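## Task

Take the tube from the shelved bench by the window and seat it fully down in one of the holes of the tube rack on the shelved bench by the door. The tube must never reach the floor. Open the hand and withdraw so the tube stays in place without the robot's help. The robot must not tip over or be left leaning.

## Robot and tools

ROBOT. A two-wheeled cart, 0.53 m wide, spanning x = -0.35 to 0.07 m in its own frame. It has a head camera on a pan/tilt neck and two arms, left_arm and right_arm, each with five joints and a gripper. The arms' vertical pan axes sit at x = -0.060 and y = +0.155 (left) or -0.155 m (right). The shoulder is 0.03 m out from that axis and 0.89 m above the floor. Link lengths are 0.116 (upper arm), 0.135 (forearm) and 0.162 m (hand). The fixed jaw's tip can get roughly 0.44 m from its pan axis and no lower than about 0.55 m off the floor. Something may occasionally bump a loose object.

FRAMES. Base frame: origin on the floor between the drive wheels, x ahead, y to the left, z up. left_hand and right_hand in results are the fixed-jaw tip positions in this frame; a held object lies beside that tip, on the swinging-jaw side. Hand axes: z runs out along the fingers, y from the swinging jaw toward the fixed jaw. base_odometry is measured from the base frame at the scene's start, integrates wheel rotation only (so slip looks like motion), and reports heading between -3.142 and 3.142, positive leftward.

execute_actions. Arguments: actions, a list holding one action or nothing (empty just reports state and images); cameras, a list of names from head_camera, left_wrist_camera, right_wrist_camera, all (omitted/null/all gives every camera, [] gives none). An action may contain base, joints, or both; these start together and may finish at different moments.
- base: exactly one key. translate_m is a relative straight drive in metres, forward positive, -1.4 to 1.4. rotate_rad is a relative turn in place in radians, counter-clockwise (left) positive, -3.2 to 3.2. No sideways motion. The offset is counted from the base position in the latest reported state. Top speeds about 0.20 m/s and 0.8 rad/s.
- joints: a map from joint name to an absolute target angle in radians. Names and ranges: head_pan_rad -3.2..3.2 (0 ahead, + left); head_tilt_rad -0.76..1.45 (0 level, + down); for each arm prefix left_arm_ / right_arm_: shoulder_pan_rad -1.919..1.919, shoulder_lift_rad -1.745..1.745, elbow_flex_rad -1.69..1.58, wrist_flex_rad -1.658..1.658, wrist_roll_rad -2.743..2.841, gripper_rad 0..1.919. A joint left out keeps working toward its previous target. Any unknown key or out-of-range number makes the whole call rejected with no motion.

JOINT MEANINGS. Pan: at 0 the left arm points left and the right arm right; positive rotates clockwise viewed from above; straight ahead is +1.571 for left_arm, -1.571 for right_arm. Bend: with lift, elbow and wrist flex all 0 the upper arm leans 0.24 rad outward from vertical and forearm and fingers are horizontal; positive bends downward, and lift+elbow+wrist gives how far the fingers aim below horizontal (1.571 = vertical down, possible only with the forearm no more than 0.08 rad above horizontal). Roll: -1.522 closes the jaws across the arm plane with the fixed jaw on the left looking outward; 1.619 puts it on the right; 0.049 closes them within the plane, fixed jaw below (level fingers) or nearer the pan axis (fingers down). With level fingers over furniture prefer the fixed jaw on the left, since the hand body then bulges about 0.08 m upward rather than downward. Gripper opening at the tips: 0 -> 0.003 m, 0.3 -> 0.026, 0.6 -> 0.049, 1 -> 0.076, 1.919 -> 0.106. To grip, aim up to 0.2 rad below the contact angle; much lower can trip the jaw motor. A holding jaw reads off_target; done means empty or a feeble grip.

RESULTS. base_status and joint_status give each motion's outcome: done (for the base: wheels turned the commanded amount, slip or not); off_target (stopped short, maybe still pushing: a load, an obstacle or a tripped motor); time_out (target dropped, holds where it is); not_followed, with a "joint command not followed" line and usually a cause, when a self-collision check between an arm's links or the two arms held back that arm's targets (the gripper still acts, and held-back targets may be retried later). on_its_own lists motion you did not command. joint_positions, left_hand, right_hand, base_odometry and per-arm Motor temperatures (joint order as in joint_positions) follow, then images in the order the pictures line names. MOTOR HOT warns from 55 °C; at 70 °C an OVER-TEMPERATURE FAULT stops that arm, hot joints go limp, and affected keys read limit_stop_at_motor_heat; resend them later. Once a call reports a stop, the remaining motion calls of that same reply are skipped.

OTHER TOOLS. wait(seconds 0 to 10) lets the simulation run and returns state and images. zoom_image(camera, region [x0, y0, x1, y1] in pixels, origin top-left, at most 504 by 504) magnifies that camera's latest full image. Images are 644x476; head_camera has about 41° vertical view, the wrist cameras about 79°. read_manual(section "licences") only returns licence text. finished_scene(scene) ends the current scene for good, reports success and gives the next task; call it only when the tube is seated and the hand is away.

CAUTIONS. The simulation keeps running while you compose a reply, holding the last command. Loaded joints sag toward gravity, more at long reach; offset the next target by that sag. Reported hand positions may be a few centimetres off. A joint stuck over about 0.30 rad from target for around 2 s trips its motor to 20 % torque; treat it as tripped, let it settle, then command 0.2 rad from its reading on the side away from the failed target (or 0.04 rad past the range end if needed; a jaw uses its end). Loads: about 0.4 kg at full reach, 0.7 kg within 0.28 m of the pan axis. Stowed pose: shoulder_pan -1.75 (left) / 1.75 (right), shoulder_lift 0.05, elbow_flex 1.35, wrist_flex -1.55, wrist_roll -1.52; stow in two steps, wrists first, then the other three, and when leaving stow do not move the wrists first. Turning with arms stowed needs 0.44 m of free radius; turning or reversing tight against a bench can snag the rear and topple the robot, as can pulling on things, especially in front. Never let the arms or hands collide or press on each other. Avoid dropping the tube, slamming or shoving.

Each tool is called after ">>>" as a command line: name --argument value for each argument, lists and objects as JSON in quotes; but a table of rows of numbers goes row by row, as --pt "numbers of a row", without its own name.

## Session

>>> execute_actions --actions '[]'

Scene clock: 0.00 s.
Motor temperatures (°C, as the motors report them): left_arm=[27 30 27 27 30] | right_arm=[29 30 28 25 26]
base_odometry: x=+0.000 y=+0.000 heading=+0.000 (m, m, rad; odometry frame)
base_status: not commanded
joint_positions: head_pan_rad=-0.007 head_tilt_rad=-0.014 left_arm_shoulder_pan_rad=-1.766 left_arm_shoulder_lift_rad=+0.033 left_arm_elbow_flex_rad=+1.313 left_arm_wrist_flex_rad=-1.483 left_arm_wrist_roll_rad=-1.496 left_arm_gripper_rad=+1.920 right_arm_shoulder_pan_rad=+1.778 right_arm_shoulder_lift_rad=+0.073 right_arm_elbow_flex_rad=+1.292 right_arm_wrist_flex_rad=-1.633 right_arm_wrist_roll_rad=-1.551 right_arm_gripper_rad=+1.920
joint_status: not commanded
left_hand: x=-0.3100 y=+0.0978 z=+0.8966 quat_wxyz=(-0.063, -0.653, -0.073, +0.751) (m; base frame)
right_hand: x=-0.3102 y=-0.1104 z=+0.9158 quat_wxyz=(-0.071, +0.602, -0.071, -0.792) (m; base frame)
pictures: head_camera, left_wrist_camera, right_wrist_camera
Images, in order (width x height): head_camera 644x476, left_wrist_camera 644x476, right_wrist_camera 644x476.

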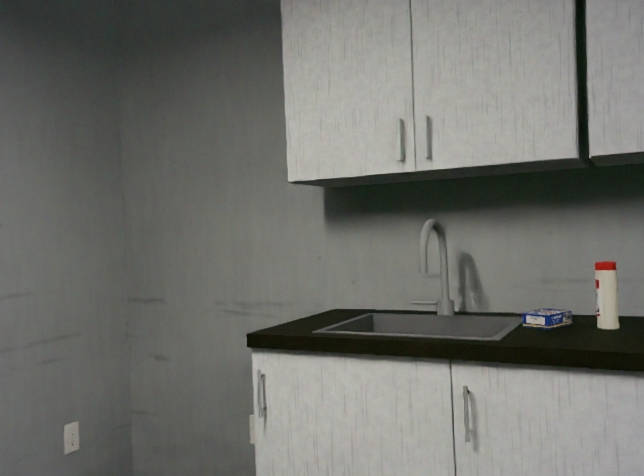

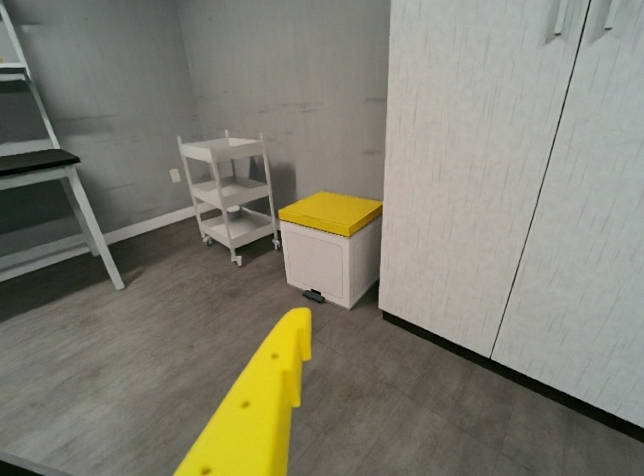

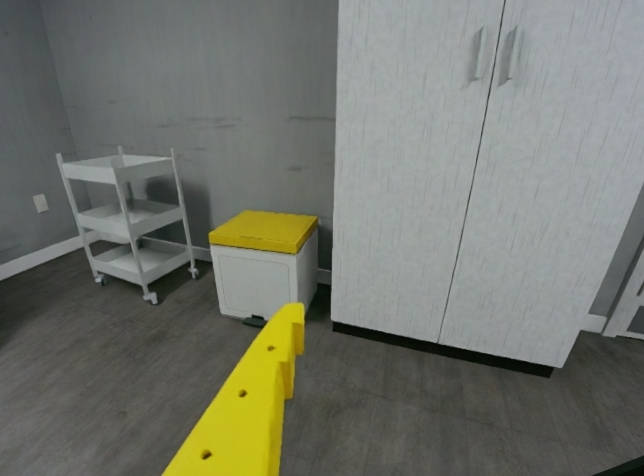

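>>> execute_actions --actions '[{"joints":{"head_pan_rad":0.9,"head_tilt_rad":0.25}}]' --cameras '["head_camera"]'

>>> execute_actions --actions '[{"joints":{"head_pan_rad":-2.3,"head_tilt_rad":0.25}}]' --cameras '["head_camera"]'

Scene clock: 8.13 s.
Motor temperatures (°C, as the motors report them): left_arm=[27 29 27 27 30] | right_arm=[29 30 28 25 26]
base_odometry: x=+0.000 y=+0.000 heading=+0.000 (m, m, rad; odometry frame)
base_status: not commanded
joint_positions: head_pan_rad=+0.890 head_tilt_rad=+0.243 left_arm_shoulder_pan_rad=-1.766 left_arm_shoulder_lift_rad=+0.033 left_arm_elbow_flex_rad=+1.313 left_arm_wrist_flex_rad=-1.483 left_arm_wrist_roll_rad=-1.496 left_arm_gripper_rad=+1.920 right_arm_shoulder_pan_rad=+1.778 right_arm_shoulder_lift_rad=+0.073 right_arm_elbow_flex_rad=+1.292 right_arm_wrist_flex_rad=-1.633 right_arm_wrist_roll_rad=-1.551 right_arm_gripper_rad=+1.920
joint_status: all done
left_hand: x=-0.3100 y=+0.0978 z=+0.8966 quat_wxyz=(-0.063, -0.653, -0.073, +0.751) (m; base frame)
right_hand: x=-0.3102 y=-0.1104 z=+0.9158 quat_wxyz=(-0.071, +0.602, -0.071, -0.792) (m; base frame)
pictures: head_camera
Images, in order (width x height): head_camera 644x476.

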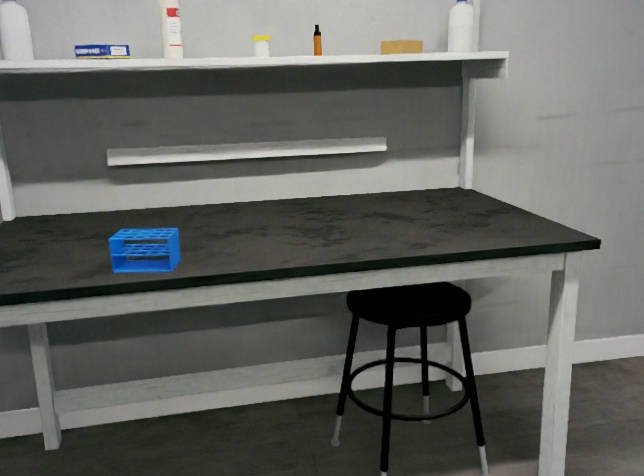

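Scene clock: 11.07 s.
Motor temperatures (°C, as the motors report them): left_arm=[27 29 27 27 30] | right_arm=[29 30 28 25 26]
base_odometry: x=+0.000 y=+0.000 heading=+0.000 (m, m, rad; odometry frame)
base_status: not commanded
joint_positions: head_pan_rad=-2.290 head_tilt_rad=+0.243 left_arm_shoulder_pan_rad=-1.766 left_arm_shoulder_lift_rad=+0.033 left_arm_elbow_flex_rad=+1.313 left_arm_wrist_flex_rad=-1.483 left_arm_wrist_roll_rad=-1.496 left_arm_gripper_rad=+1.920 right_arm_shoulder_pan_rad=+1.778 right_arm_shoulder_lift_rad=+0.073 right_arm_elbow_flex_rad=+1.292 right_arm_wrist_flex_rad=-1.633 right_arm_wrist_roll_rad=-1.551 right_arm_gripper_rad=+1.920
joint_status: all done
left_hand: x=-0.3100 y=+0.0978 z=+0.8966 quat_wxyz=(-0.063, -0.653, -0.073, +0.751) (m; base frame)
right_hand: x=-0.3102 y=-0.1104 z=+0.9158 quat_wxyz=(-0.071, +0.602, -0.071, -0.792) (m; base frame)
pictures: head_camera
Images, in order (width x height): head_camera 644x476.

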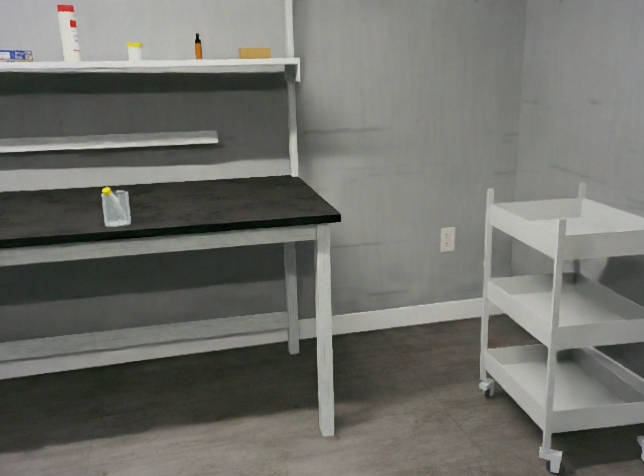

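>>> execute_actions --actions '[{"joints":{"head_pan_rad":2.5,"head_tilt_rad":0.7}}]' --cameras '["head_camera"]'

Scene clock: 45.90 s.
Motor temperatures (°C, as the motors report them): left_arm=[27 29 27 27 30] | right_arm=[29 30 28 25 26]
base_odometry: x=+0.000 y=+0.000 heading=+0.000 (m, m, rad; odometry frame)
base_status: not commanded
joint_positions: head_pan_rad=+2.490 head_tilt_rad=+0.694 left_arm_shoulder_pan_rad=-1.766 left_arm_shoulder_lift_rad=+0.033 left_arm_elbow_flex_rad=+1.313 left_arm_wrist_flex_rad=-1.483 left_arm_wrist_roll_rad=-1.496 left_arm_gripper_rad=+1.920 right_arm_shoulder_pan_rad=+1.778 right_arm_shoulder_lift_rad=+0.073 right_arm_elbow_flex_rad=+1.292 right_arm_wrist_flex_rad=-1.633 right_arm_wrist_roll_rad=-1.551 right_arm_gripper_rad=+1.920
joint_status: all done
left_hand: x=-0.3100 y=+0.0978 z=+0.8966 quat_wxyz=(-0.063, -0.653, -0.073, +0.751) (m; base frame)
right_hand: x=-0.3102 y=-0.1104 z=+0.9158 quat_wxyz=(-0.071, +0.602, -0.071, -0.792) (m; base frame)
pictures: head_camera
Images, in order (width x height): head_camera 644x476.

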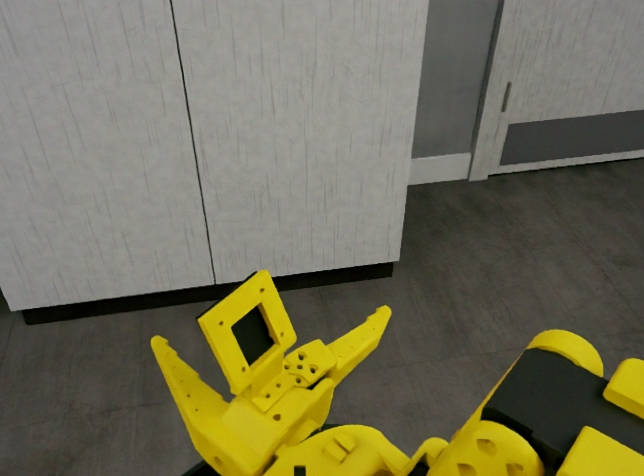

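>>> execute_actions --actions '[{"base":{"rotate_rad":-1.93},"joints":{"head_pan_rad":0,"head_tilt_rad":0.35}}]' --cameras '["head_camera"]'

>>> execute_actions --actions '[{"base":{"translate_m":1.1},"joints":{"head_pan_rad":-0.1,"head_tilt_rad":0.45,"right_arm_shoulder_pan_rad":0.3,"right_arm_shoulder_lift_rad":0.1,"right_arm_elbow_flex_rad":0.9,"left_arm_shoulder_pan_rad":0.0,"left_arm_shoulder_lift_rad":0.0,"left_arm_elbow_flex_rad":1.0}}]' --cameras '["head_camera"]'

Scene clock: 57.73 s.
Motor temperatures (°C, as the motors report them): left_arm=[27 29 27 27 30] | right_arm=[29 30 28 25 26]
base_odometry: x=-0.001 y=+0.000 heading=-1.929 (m, m, rad; odometry frame)
base_status: done
joint_positions: head_pan_rad=+0.010 head_tilt_rad=+0.363 left_arm_shoulder_pan_rad=-1.766 left_arm_shoulder_lift_rad=+0.033 left_arm_elbow_flex_rad=+1.313 left_arm_wrist_flex_rad=-1.483 left_arm_wrist_roll_rad=-1.496 left_arm_gripper_rad=+1.920 right_arm_shoulder_pan_rad=+1.778 right_arm_shoulder_lift_rad=+0.073 right_arm_elbow_flex_rad=+1.292 right_arm_wrist_flex_rad=-1.633 right_arm_wrist_roll_rad=-1.551 right_arm_gripper_rad=+1.920
joint_status: all done
left_hand: x=-0.3100 y=+0.0978 z=+0.8966 quat_wxyz=(-0.063, -0.653, -0.073, +0.751) (m; base frame)
right_hand: x=-0.3102 y=-0.1104 z=+0.9158 quat_wxyz=(-0.071, +0.602, -0.071, -0.792) (m; base frame)
pictures: head_camera
Images, in order (width x height): head_camera 644x476.

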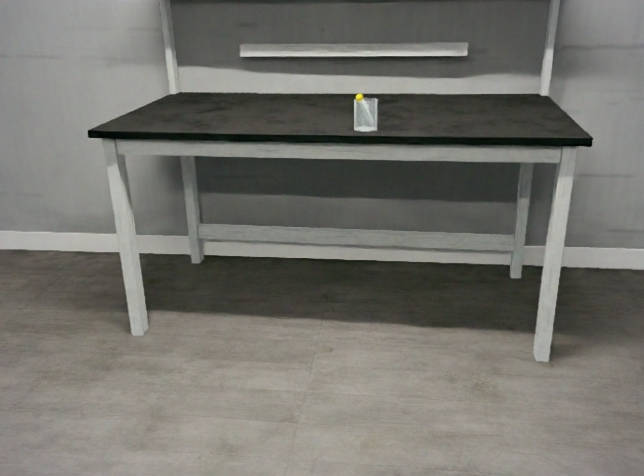

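Scene clock: 64.07 s.
Motor temperatures (°C, as the motors report them): left_arm=[27 29 27 27 30] | right_arm=[29 30 28 25 26]
base_odometry: x=-0.387 y=-1.030 heading=-1.926 (m, m, rad; odometry frame)
base_status: done
joint_positions: head_pan_rad=-0.090 head_tilt_rad=+0.444 left_arm_shoulder_pan_rad=-0.008 left_arm_shoulder_lift_rad=+0.033 left_arm_elbow_flex_rad=+1.029 left_arm_wrist_flex_rad=-1.483 left_arm_wrist_roll_rad=-1.496 left_arm_gripper_rad=+1.920 right_arm_shoulder_pan_rad=+0.304 right_arm_shoulder_lift_rad=+0.107 right_arm_elbow_flex_rad=+0.925 right_arm_wrist_flex_rad=-1.633 right_arm_wrist_roll_rad=-1.551 right_arm_gripper_rad=+1.920
joint_status: all done
left_hand: x=-0.0699 y=+0.4340 z=+0.9553 quat_wxyz=(+0.599, -0.391, +0.378, +0.588) (m; base frame)
right_hand: x=-0.1352 y=-0.4210 z=+0.9807 quat_wxyz=(+0.534, +0.380, +0.270, -0.705) (m; base frame)
pictures: head_camera
Images, in order (width x height): head_camera 644x476.

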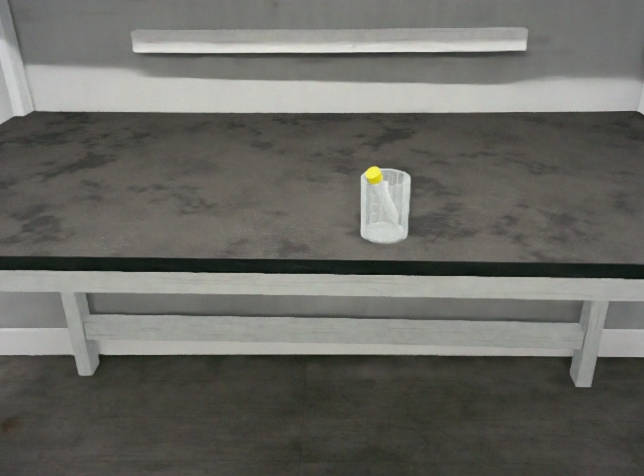

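>>> execute_actions --actions '[{"joints":{"left_arm_shoulder_pan_rad":1.89,"left_arm_shoulder_lift_rad":-0.25,"left_arm_elbow_flex_rad":1.28,"left_arm_wrist_flex_rad":-1.35,"left_arm_wrist_roll_rad":-1.522,"left_arm_gripper_rad":0.1,"right_arm_shoulder_pan_rad":-1.571,"right_arm_shoulder_lift_rad":-0.4,"right_arm_elbow_flex_rad":0.68,"right_arm_wrist_flex_rad":-0.3,"right_arm_wrist_roll_rad":-1.522,"right_arm_gripper_rad":0.8}}]' --cameras '["head_camera"]'

>>> zoom_image --camera "head_camera" --region '[330, 150, 450, 260]'

Scene clock: 75.10 s.
Motor temperatures (°C, as the motors report them): left_arm=[27 29 27 27 30] | right_arm=[29 30 28 25 26]
base_odometry: x=-0.387 y=-1.030 heading=-1.926 (m, m, rad; odometry frame)
base_status: not commanded
joint_positions: head_pan_rad=-0.090 head_tilt_rad=+0.444 left_arm_shoulder_pan_rad=+1.881 left_arm_shoulder_lift_rad=-0.221 left_arm_elbow_flex_rad=+1.282 left_arm_wrist_flex_rad=-1.355 left_arm_wrist_roll_rad=-1.517 left_arm_gripper_rad=+0.110 right_arm_shoulder_pan_rad=-1.563 right_arm_shoulder_lift_rad=-0.363 right_arm_elbow_flex_rad=+0.712 right_arm_wrist_flex_rad=-0.306 right_arm_wrist_roll_rad=-1.533 right_arm_gripper_rad=+0.806
joint_status: all done
left_hand: x=+0.1872 y=+0.0840 z=+0.9411 quat_wxyz=(+0.793, +0.090, +0.589, -0.126) (m; base frame)
right_hand: x=+0.2456 y=-0.1496 z=+0.9609 quat_wxyz=(+0.692, +0.006, +0.722, +0.001) (m; base frame)
pictures: head_camera
Images, in order (width x height): head_camera 644x476.

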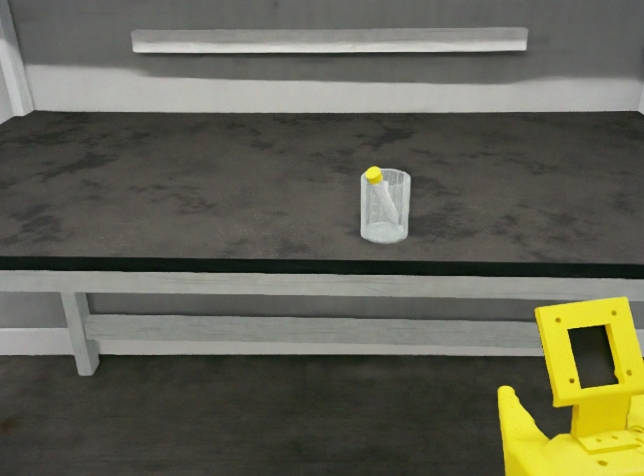

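Region (330, 150, 450, 260) of head_camera's 644x476 image, scaled by 4.200; it fills the top 462 rows of this view, and the rest is white.

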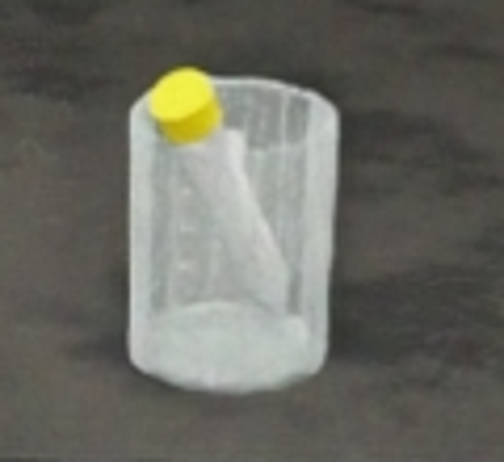

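>>> execute_actions --actions '[{"base":{"translate_m":0.5},"joints":{"head_pan_rad":-0.3,"head_tilt_rad":0.75}}]'

Scene clock: 172.00 s.
Motor temperatures (°C, as the motors report them): left_arm=[27 30 27 27 30] | right_arm=[29 30 29 25 26]
base_odometry: x=-0.560 y=-1.499 heading=-1.923 (m, m, rad; odometry frame)
base_status: done
joint_positions: head_pan_rad=-0.290 head_tilt_rad=+0.745 left_arm_shoulder_pan_rad=+1.881 left_arm_shoulder_lift_rad=-0.221 left_arm_elbow_flex_rad=+1.282 left_arm_wrist_flex_rad=-1.355 left_arm_wrist_roll_rad=-1.517 left_arm_gripper_rad=+0.110 right_arm_shoulder_pan_rad=-1.563 right_arm_shoulder_lift_rad=-0.364 right_arm_elbow_flex_rad=+0.712 right_arm_wrist_flex_rad=-0.306 right_arm_wrist_roll_rad=-1.533 right_arm_gripper_rad=+0.806
joint_status: all done
left_hand: x=+0.1872 y=+0.0840 z=+0.9411 quat_wxyz=(+0.793, +0.090, +0.589, -0.126) (m; base frame)
right_hand: x=+0.2455 y=-0.1496 z=+0.9613 quat_wxyz=(+0.692, +0.006, +0.722, +0.001) (m; base frame)
pictures: head_camera, left_wrist_camera, right_wrist_camera
Images, in order (width x height): head_camera 644x476, left_wrist_camera 644x476, right_wrist_camera 644x476.

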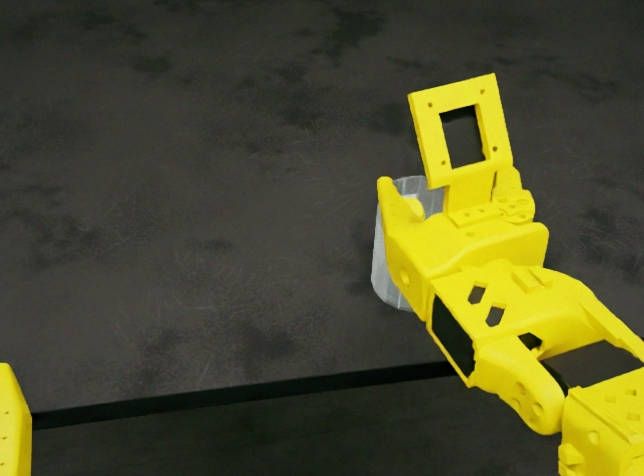

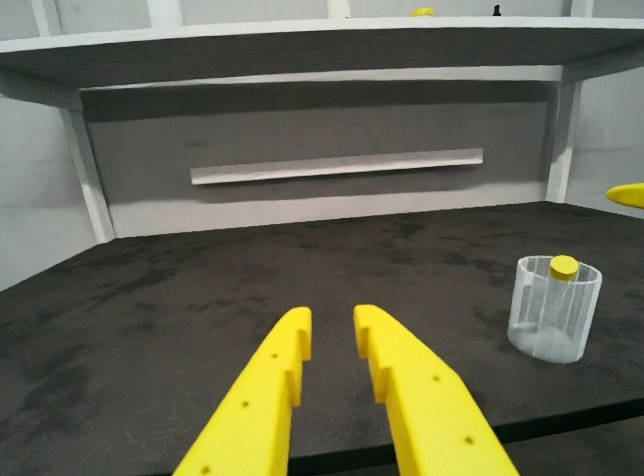

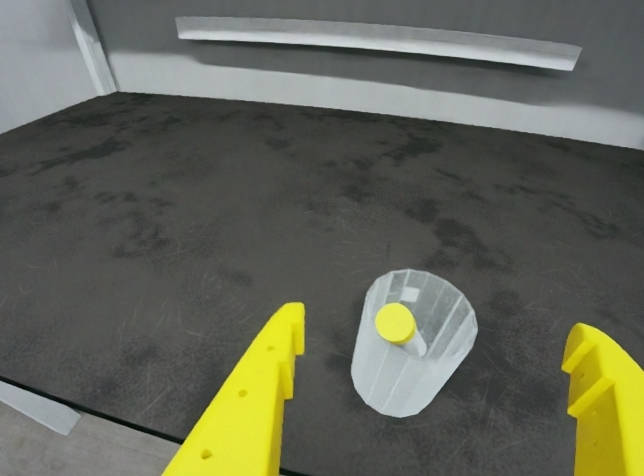

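>>> zoom_image --camera "left_wrist_camera" --region '[480, 230, 630, 380]'

>>> zoom_image --camera "right_wrist_camera" --region '[320, 250, 500, 430]'

Region (480, 230, 630, 380) of left_wrist_camera's 644x476 image, scaled by 3.360.

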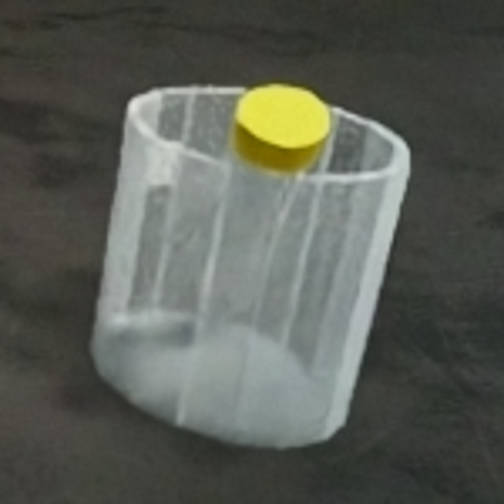

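Region (320, 250, 500, 430) of right_wrist_camera's 644x476 image, scaled by 2.800.

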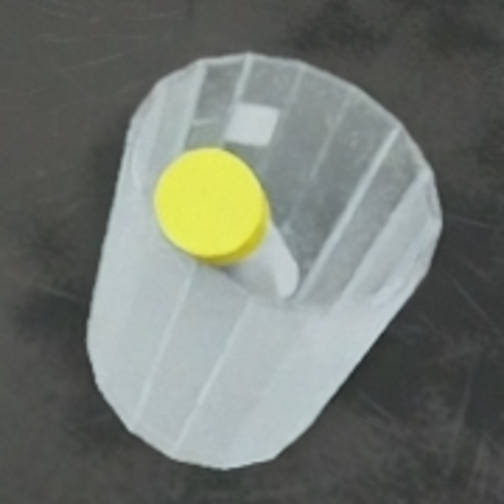

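>>> execute_actions --actions '[{"base":{"translate_m":0.06},"joints":{"right_arm_shoulder_pan_rad":-1.61,"right_arm_shoulder_lift_rad":0.2,"right_arm_elbow_flex_rad":0.26,"right_arm_wrist_flex_rad":-0.53,"right_arm_wrist_roll_rad":-1.17,"right_arm_gripper_rad":0.7,"head_tilt_rad":0.85,"head_pan_rad":-0.35}}]'

Scene clock: 293.20 s.
Motor temperatures (°C, as the motors report them): left_arm=[27 30 27 27 30] | right_arm=[29 31 29 25 26]
base_odometry: x=-0.580 y=-1.555 heading=-1.923 (m, m, rad; odometry frame)
base_status: done
joint_positions: head_pan_rad=-0.340 head_tilt_rad=+0.845 left_arm_shoulder_pan_rad=+1.881 left_arm_shoulder_lift_rad=-0.221 left_arm_elbow_flex_rad=+1.282 left_arm_wrist_flex_rad=-1.355 left_arm_wrist_roll_rad=-1.517 left_arm_gripper_rad=+0.110 right_arm_shoulder_pan_rad=-1.605 right_arm_shoulder_lift_rad=+0.217 right_arm_elbow_flex_rad=+0.296 right_arm_wrist_flex_rad=-0.510 right_arm_wrist_roll_rad=-1.180 right_arm_gripper_rad=+0.706
joint_status: all done
left_hand: x=+0.1872 y=+0.0840 z=+0.9411 quat_wxyz=(+0.793, +0.090, +0.589, -0.126) (m; base frame)
right_hand: x=+0.3021 y=-0.1355 z=+0.9328 quat_wxyz=(+0.698, -0.132, +0.696, -0.108) (m; base frame)
pictures: head_camera, left_wrist_camera, right_wrist_camera
Images, in order (width x height): head_camera 644x476, left_wrist_camera 644x476, right_wrist_camera 644x476.

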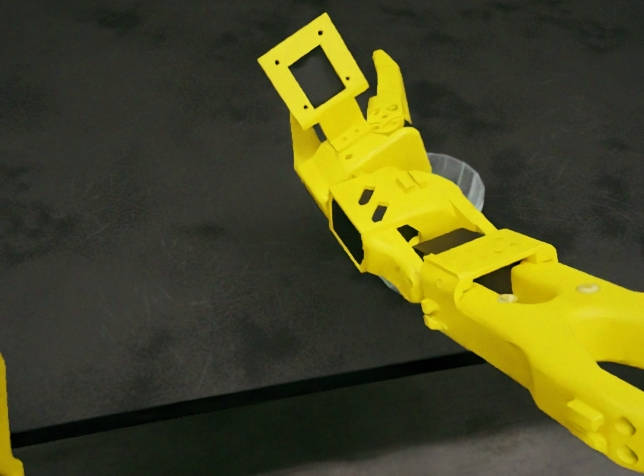

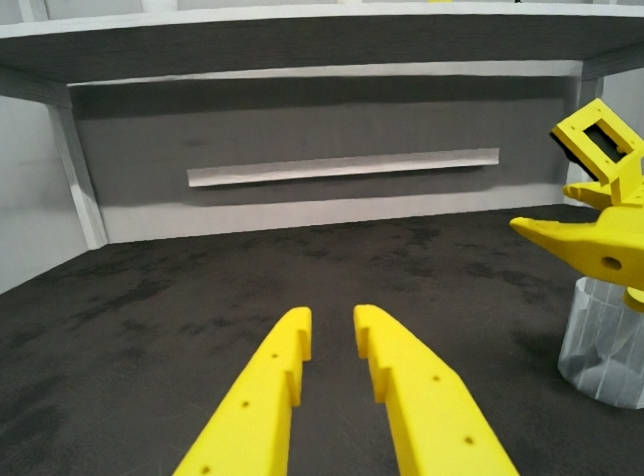

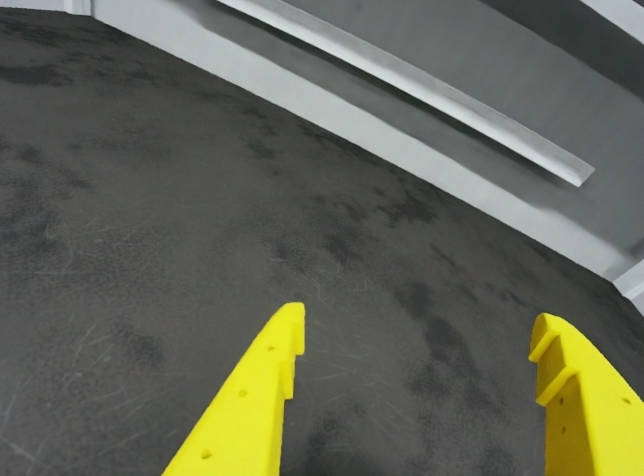

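>>> execute_actions --actions '[]'

Scene clock: 332.07 s.
Motor temperatures (°C, as the motors report them): left_arm=[27 30 27 27 30] | right_arm=[29 31 29 25 26]
base_odometry: x=-0.580 y=-1.555 heading=-1.923 (m, m, rad; odometry frame)
base_status: done
joint_positions: head_pan_rad=-0.340 head_tilt_rad=+0.845 left_arm_shoulder_pan_rad=+1.881 left_arm_shoulder_lift_rad=-0.221 left_arm_elbow_flex_rad=+1.282 left_arm_wrist_flex_rad=-1.355 left_arm_wrist_roll_rad=-1.517 left_arm_gripper_rad=+0.110 right_arm_shoulder_pan_rad=-1.605 right_arm_shoulder_lift_rad=+0.217 right_arm_elbow_flex_rad=+0.296 right_arm_wrist_flex_rad=-0.510 right_arm_wrist_roll_rad=-1.180 right_arm_gripper_rad=+0.706
joint_status: all done
left_hand: x=+0.1872 y=+0.0840 z=+0.9411 quat_wxyz=(+0.793, +0.090, +0.589, -0.126) (m; base frame)
right_hand: x=+0.3021 y=-0.1355 z=+0.9328 quat_wxyz=(+0.698, -0.132, +0.696, -0.108) (m; base frame)
pictures: head_camera, left_wrist_camera, right_wrist_camera
Images, in order (width x height): head_camera 644x476, left_wrist_camera 644x476, right_wrist_camera 644x476.

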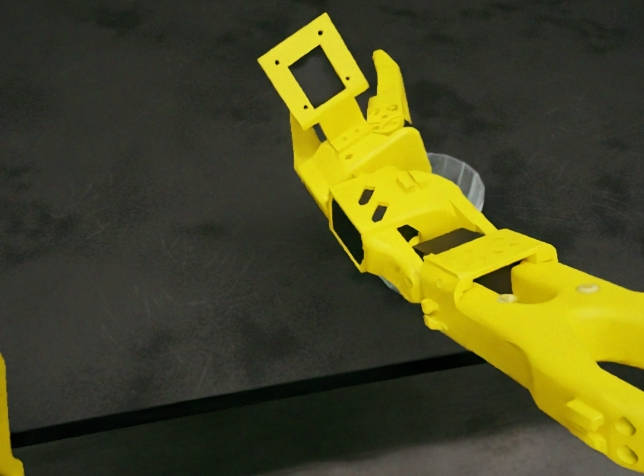

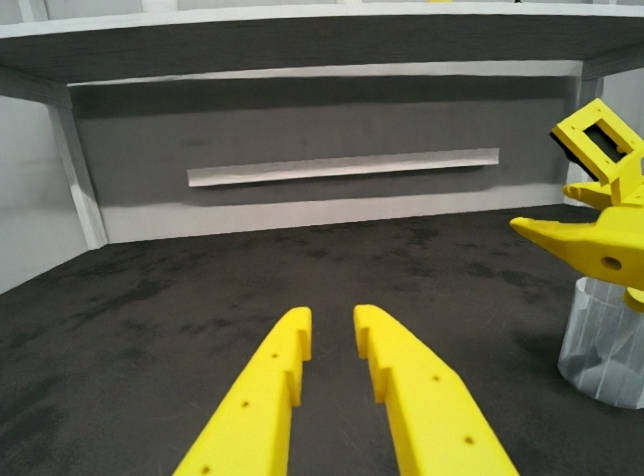

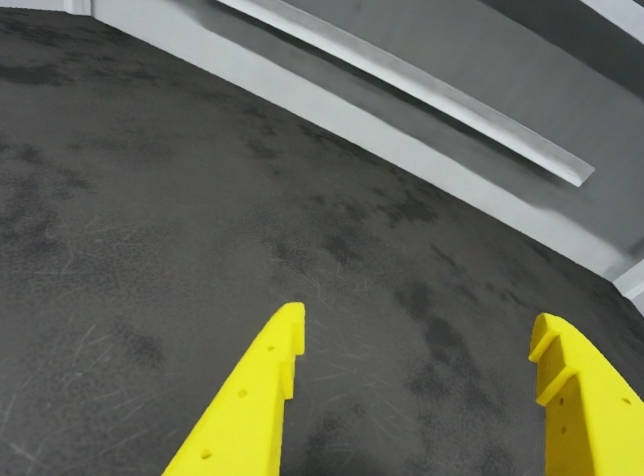

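>>> execute_actions --actions '[{"base":{"translate_m":-0.08}}]'

Scene clock: 346.87 s.
Motor temperatures (°C, as the motors report them): left_arm=[27 30 27 27 30] | right_arm=[29 31 29 25 26]
base_odometry: x=-0.553 y=-1.480 heading=-1.922 (m, m, rad; odometry frame)
base_status: done
joint_positions: head_pan_rad=-0.340 head_tilt_rad=+0.845 left_arm_shoulder_pan_rad=+1.881 left_arm_shoulder_lift_rad=-0.221 left_arm_elbow_flex_rad=+1.282 left_arm_wrist_flex_rad=-1.355 left_arm_wrist_roll_rad=-1.517 left_arm_gripper_rad=+0.110 right_arm_shoulder_pan_rad=-1.605 right_arm_shoulder_lift_rad=+0.217 right_arm_elbow_flex_rad=+0.295 right_arm_wrist_flex_rad=-0.510 right_arm_wrist_roll_rad=-1.180 right_arm_gripper_rad=+0.706
joint_status: not commanded
left_hand: x=+0.1872 y=+0.0840 z=+0.9411 quat_wxyz=(+0.793, +0.090, +0.589, -0.126) (m; base frame)
right_hand: x=+0.3022 y=-0.1355 z=+0.9333 quat_wxyz=(+0.698, -0.132, +0.695, -0.109) (m; base frame)
pictures: head_camera, left_wrist_camera, right_wrist_camera
Images, in order (width x height): head_camera 644x476, left_wrist_camera 644x476, right_wrist_camera 644x476.

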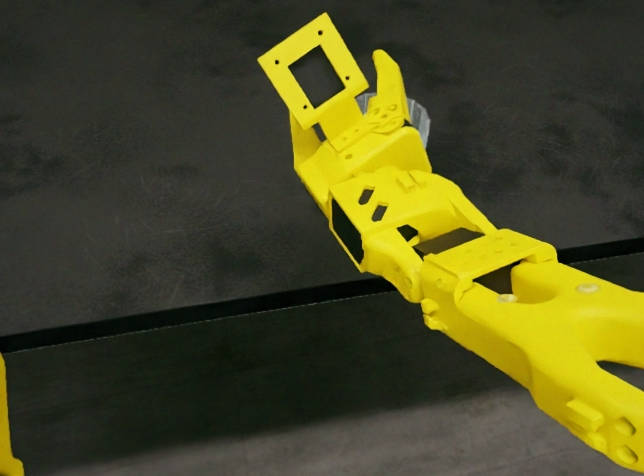

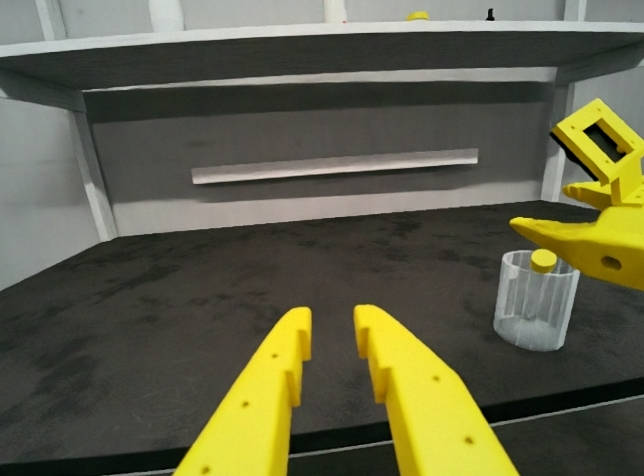

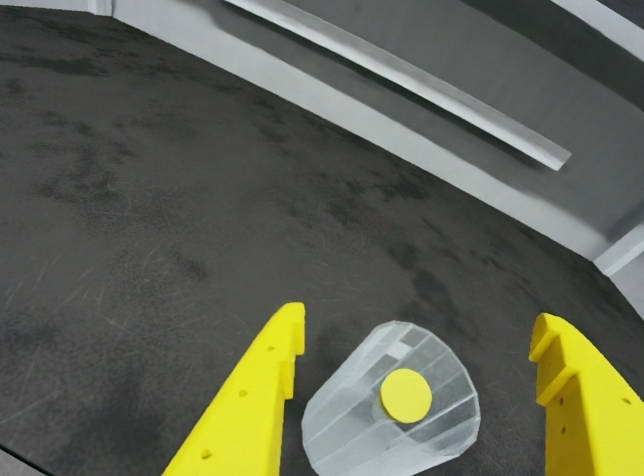

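>>> execute_actions --actions '[{"joints":{"right_arm_shoulder_pan_rad":-1.0,"head_tilt_rad":0.75}}]'

Scene clock: 373.87 s.
Motor temperatures (°C, as the motors report them): left_arm=[27 30 27 27 30] | right_arm=[29 31 29 25 26]
base_odometry: x=-0.553 y=-1.480 heading=-1.922 (m, m, rad; odometry frame)
base_status: not commanded
joint_positions: head_pan_rad=-0.340 head_tilt_rad=+0.765 left_arm_shoulder_pan_rad=+1.881 left_arm_shoulder_lift_rad=-0.221 left_arm_elbow_flex_rad=+1.282 left_arm_wrist_flex_rad=-1.355 left_arm_wrist_roll_rad=-1.517 left_arm_gripper_rad=+0.110 right_arm_shoulder_pan_rad=-1.005 right_arm_shoulder_lift_rad=+0.217 right_arm_elbow_flex_rad=+0.295 right_arm_wrist_flex_rad=-0.510 right_arm_wrist_roll_rad=-1.180 right_arm_gripper_rad=+0.706
joint_status: all done
left_hand: x=+0.1872 y=+0.0840 z=+0.9411 quat_wxyz=(+0.793, +0.090, +0.589, -0.126) (m; base frame)
right_hand: x=+0.2500 y=-0.3434 z=+0.9333 quat_wxyz=(+0.635, +0.079, +0.703, -0.310) (m; base frame)
pictures: head_camera, left_wrist_camera, right_wrist_camera
Images, in order (width x height): head_camera 644x476, left_wrist_camera 644x476, right_wrist_camera 644x476.

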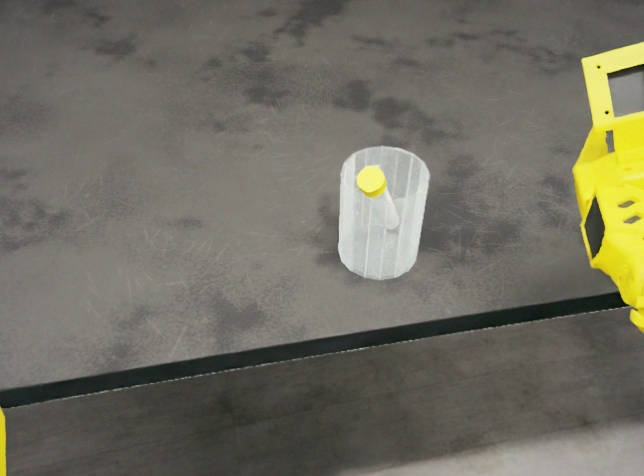

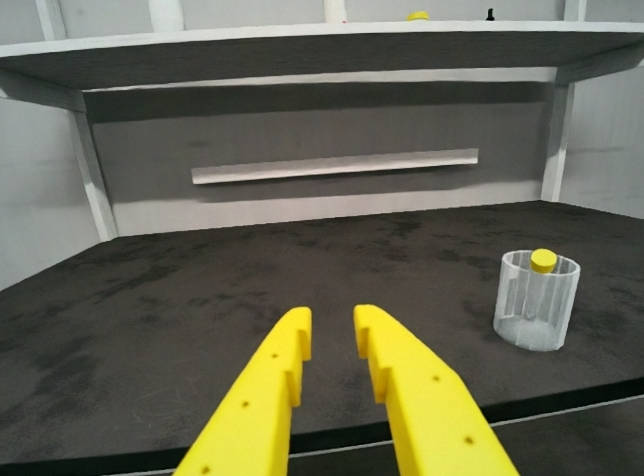

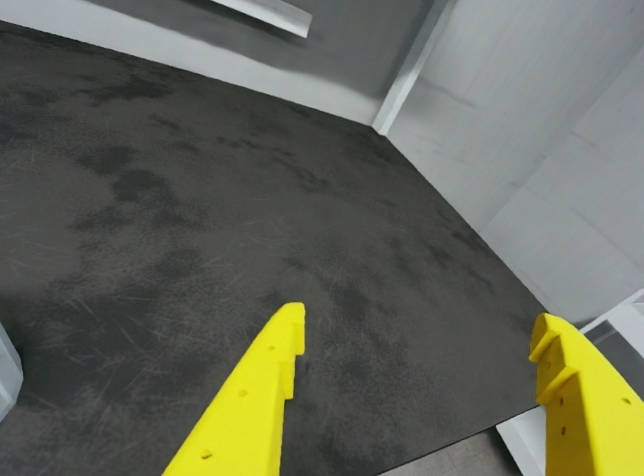

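>>> zoom_image --camera "head_camera" --region '[300, 130, 460, 290]'

>>> zoom_image --camera "left_wrist_camera" --region '[470, 230, 610, 370]'

Region (300, 130, 460, 290) of head_camera's 644x476 image, scaled by 3.150.

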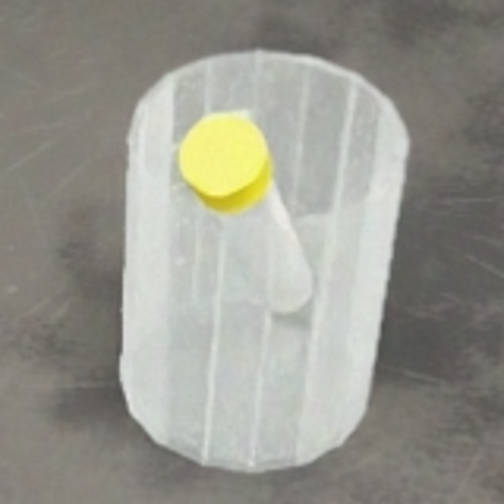

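Region (470, 230, 610, 370) of left_wrist_camera's 644x476 image, scaled by 3.600.

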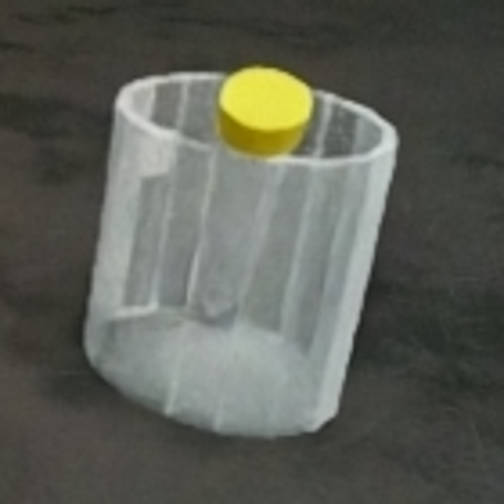

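>>> execute_actions --actions '[{"base":{"translate_m":0.04},"joints":{"right_arm_shoulder_pan_rad":-1.51,"right_arm_gripper_rad":0.8,"head_tilt_rad":0.85,"head_pan_rad":-0.2}}]'

Scene clock: 433.93 s.
Motor temperatures (°C, as the motors report them): left_arm=[27 30 27 27 30] | right_arm=[29 31 30 25 26]
base_odometry: x=-0.567 y=-1.518 heading=-1.922 (m, m, rad; odometry frame)
base_status: done
joint_positions: head_pan_rad=-0.210 head_tilt_rad=+0.845 left_arm_shoulder_pan_rad=+1.881 left_arm_shoulder_lift_rad=-0.221 left_arm_elbow_flex_rad=+1.282 left_arm_wrist_flex_rad=-1.355 left_arm_wrist_roll_rad=-1.517 left_arm_gripper_rad=+0.110 right_arm_shoulder_pan_rad=-1.505 right_arm_shoulder_lift_rad=+0.219 right_arm_elbow_flex_rad=+0.295 right_arm_wrist_flex_rad=-0.510 right_arm_wrist_roll_rad=-1.180 right_arm_gripper_rad=+0.794
joint_status: all done
left_hand: x=+0.1872 y=+0.0840 z=+0.9411 quat_wxyz=(+0.793, +0.090, +0.589, -0.126) (m; base frame)
right_hand: x=+0.3024 y=-0.1717 z=+0.9327 quat_wxyz=(+0.691, -0.098, +0.702, -0.143) (m; base frame)
pictures: head_camera, left_wrist_camera, right_wrist_camera
Images, in order (width x height): head_camera 644x476, left_wrist_camera 644x476, right_wrist_camera 644x476.

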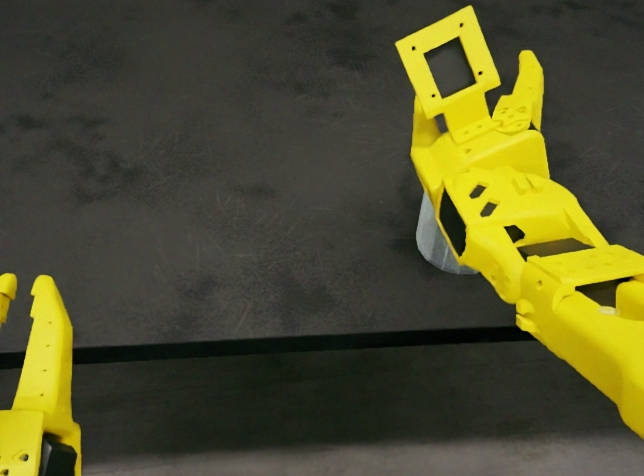

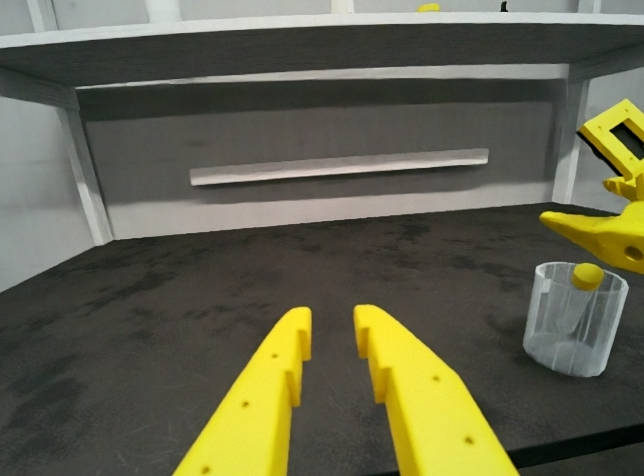

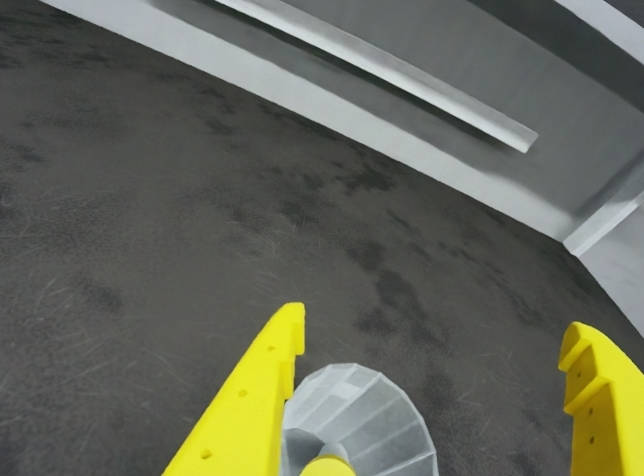

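>>> execute_actions --actions '[{"joints":{"right_arm_shoulder_lift_rad":0.295,"right_arm_elbow_flex_rad":0.433,"right_arm_wrist_flex_rad":-0.77,"right_arm_shoulder_pan_rad":-1.48}}]'

Scene clock: 463.60 s.
Motor temperatures (°C, as the motors report them): left_arm=[27 31 27 27 30] | right_arm=[29 30 30 25 26]
base_odometry: x=-0.567 y=-1.518 heading=-1.922 (m, m, rad; odometry frame)
base_status: not commanded
joint_positions: head_pan_rad=-0.210 head_tilt_rad=+0.845 left_arm_shoulder_pan_rad=+1.881 left_arm_shoulder_lift_rad=-0.221 left_arm_elbow_flex_rad=+1.282 left_arm_wrist_flex_rad=-1.355 left_arm_wrist_roll_rad=-1.517 left_arm_gripper_rad=+0.110 right_arm_shoulder_pan_rad=-1.487 right_arm_shoulder_lift_rad=+0.312 right_arm_elbow_flex_rad=+0.439 right_arm_wrist_flex_rad=-0.749 right_arm_wrist_roll_rad=-1.180 right_arm_gripper_rad=+0.794
joint_status: all done
left_hand: x=+0.1872 y=+0.0840 z=+0.9411 quat_wxyz=(+0.793, +0.090, +0.589, -0.126) (m; base frame)
right_hand: x=+0.2937 y=-0.1776 z=+0.9012 quat_wxyz=(+0.690, -0.091, +0.702, -0.150) (m; base frame)
pictures: head_camera, left_wrist_camera, right_wrist_camera
Images, in order (width x height): head_camera 644x476, left_wrist_camera 644x476, right_wrist_camera 644x476.

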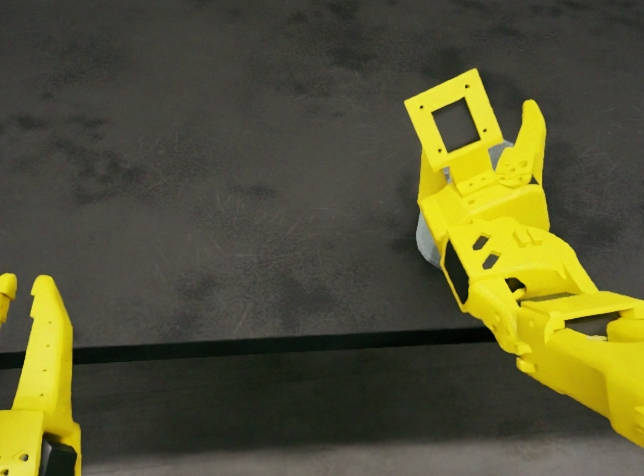

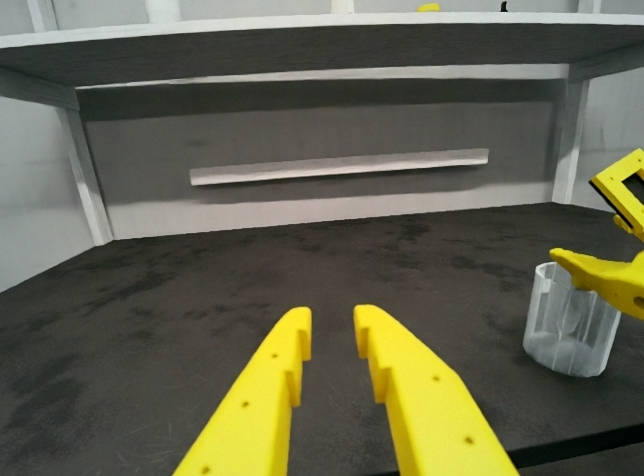

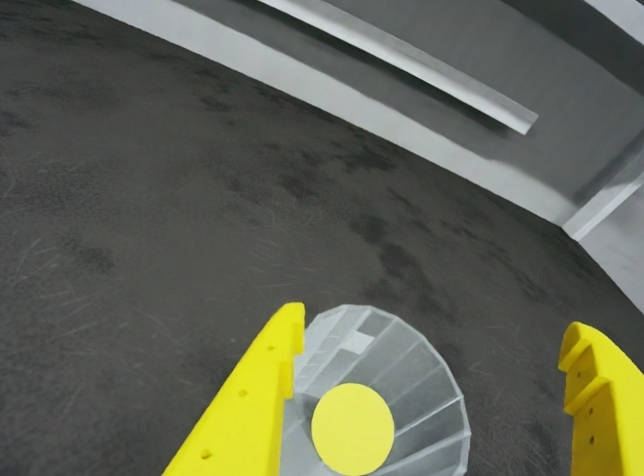

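>>> zoom_image --camera "left_wrist_camera" --region '[484, 200, 644, 380]'

Region (484, 200, 644, 380) of left_wrist_camera's 644x476 image, scaled by 2.800.

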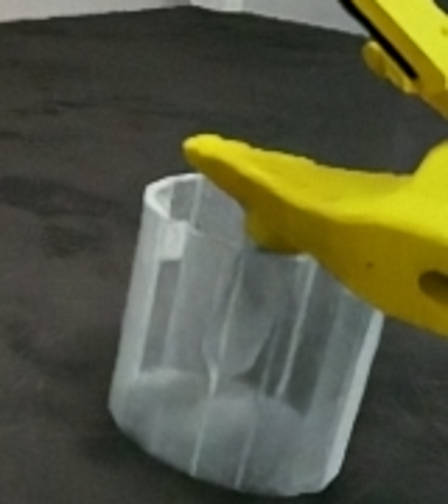

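>>> execute_actions --actions '[{"base":{"translate_m":-0.02}}]' --cameras '["left_wrist_camera","right_wrist_camera"]'

>>> zoom_image --camera "left_wrist_camera" --region '[484, 200, 644, 380]'

Scene clock: 483.40 s.
Motor temperatures (°C, as the motors report them): left_arm=[27 31 27 27 30] | right_arm=[29 30 30 25 26]
base_odometry: x=-0.560 y=-1.499 heading=-1.922 (m, m, rad; odometry frame)
base_status: done
joint_positions: head_pan_rad=-0.210 head_tilt_rad=+0.845 left_arm_shoulder_pan_rad=+1.881 left_arm_shoulder_lift_rad=-0.223 left_arm_elbow_flex_rad=+1.282 left_arm_wrist_flex_rad=-1.355 left_arm_wrist_roll_rad=-1.517 left_arm_gripper_rad=+0.110 right_arm_shoulder_pan_rad=-1.487 right_arm_shoulder_lift_rad=+0.312 right_arm_elbow_flex_rad=+0.439 right_arm_wrist_flex_rad=-0.751 right_arm_wrist_roll_rad=-1.180 right_arm_gripper_rad=+0.794
joint_status: not commanded
left_hand: x=+0.1871 y=+0.0840 z=+0.9414 quat_wxyz=(+0.794, +0.090, +0.588, -0.126) (m; base frame)
right_hand: x=+0.2937 y=-0.1776 z=+0.9014 quat_wxyz=(+0.691, -0.091, +0.701, -0.150) (m; base frame)
pictures: left_wrist_camera, right_wrist_camera
Images, in order (width x height): left_wrist_camera 644x476, right_wrist_camera 644x476.

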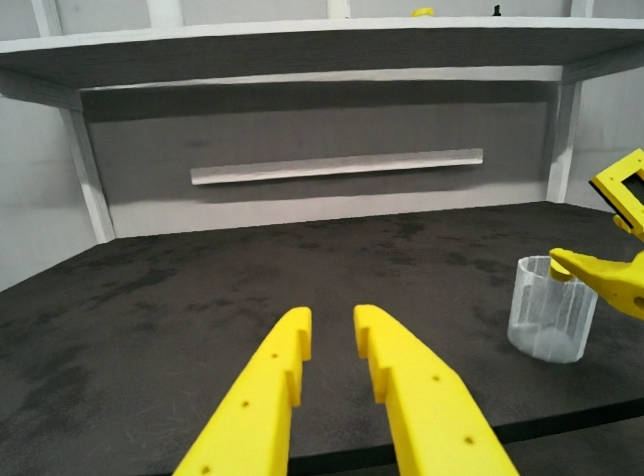

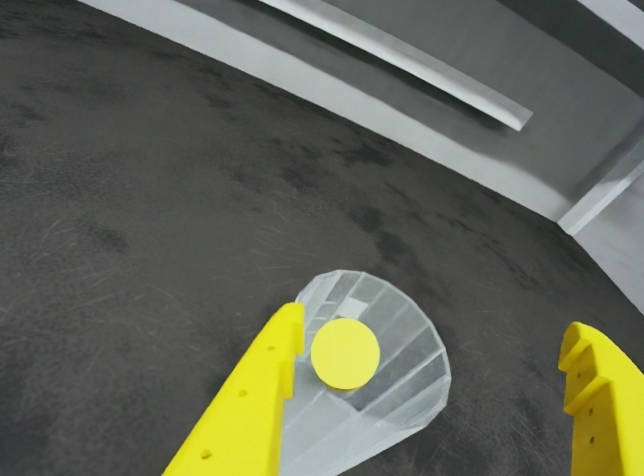

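Region (484, 200, 644, 380) of left_wrist_camera's 644x476 image, scaled by 2.800.

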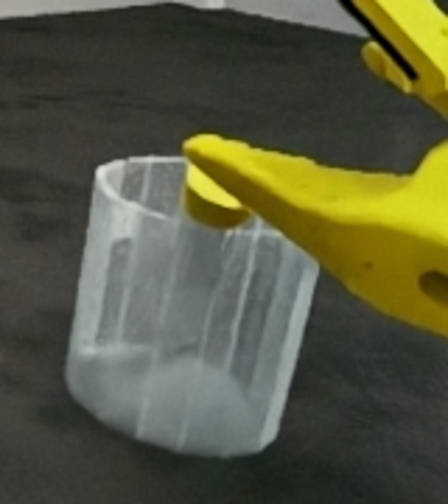

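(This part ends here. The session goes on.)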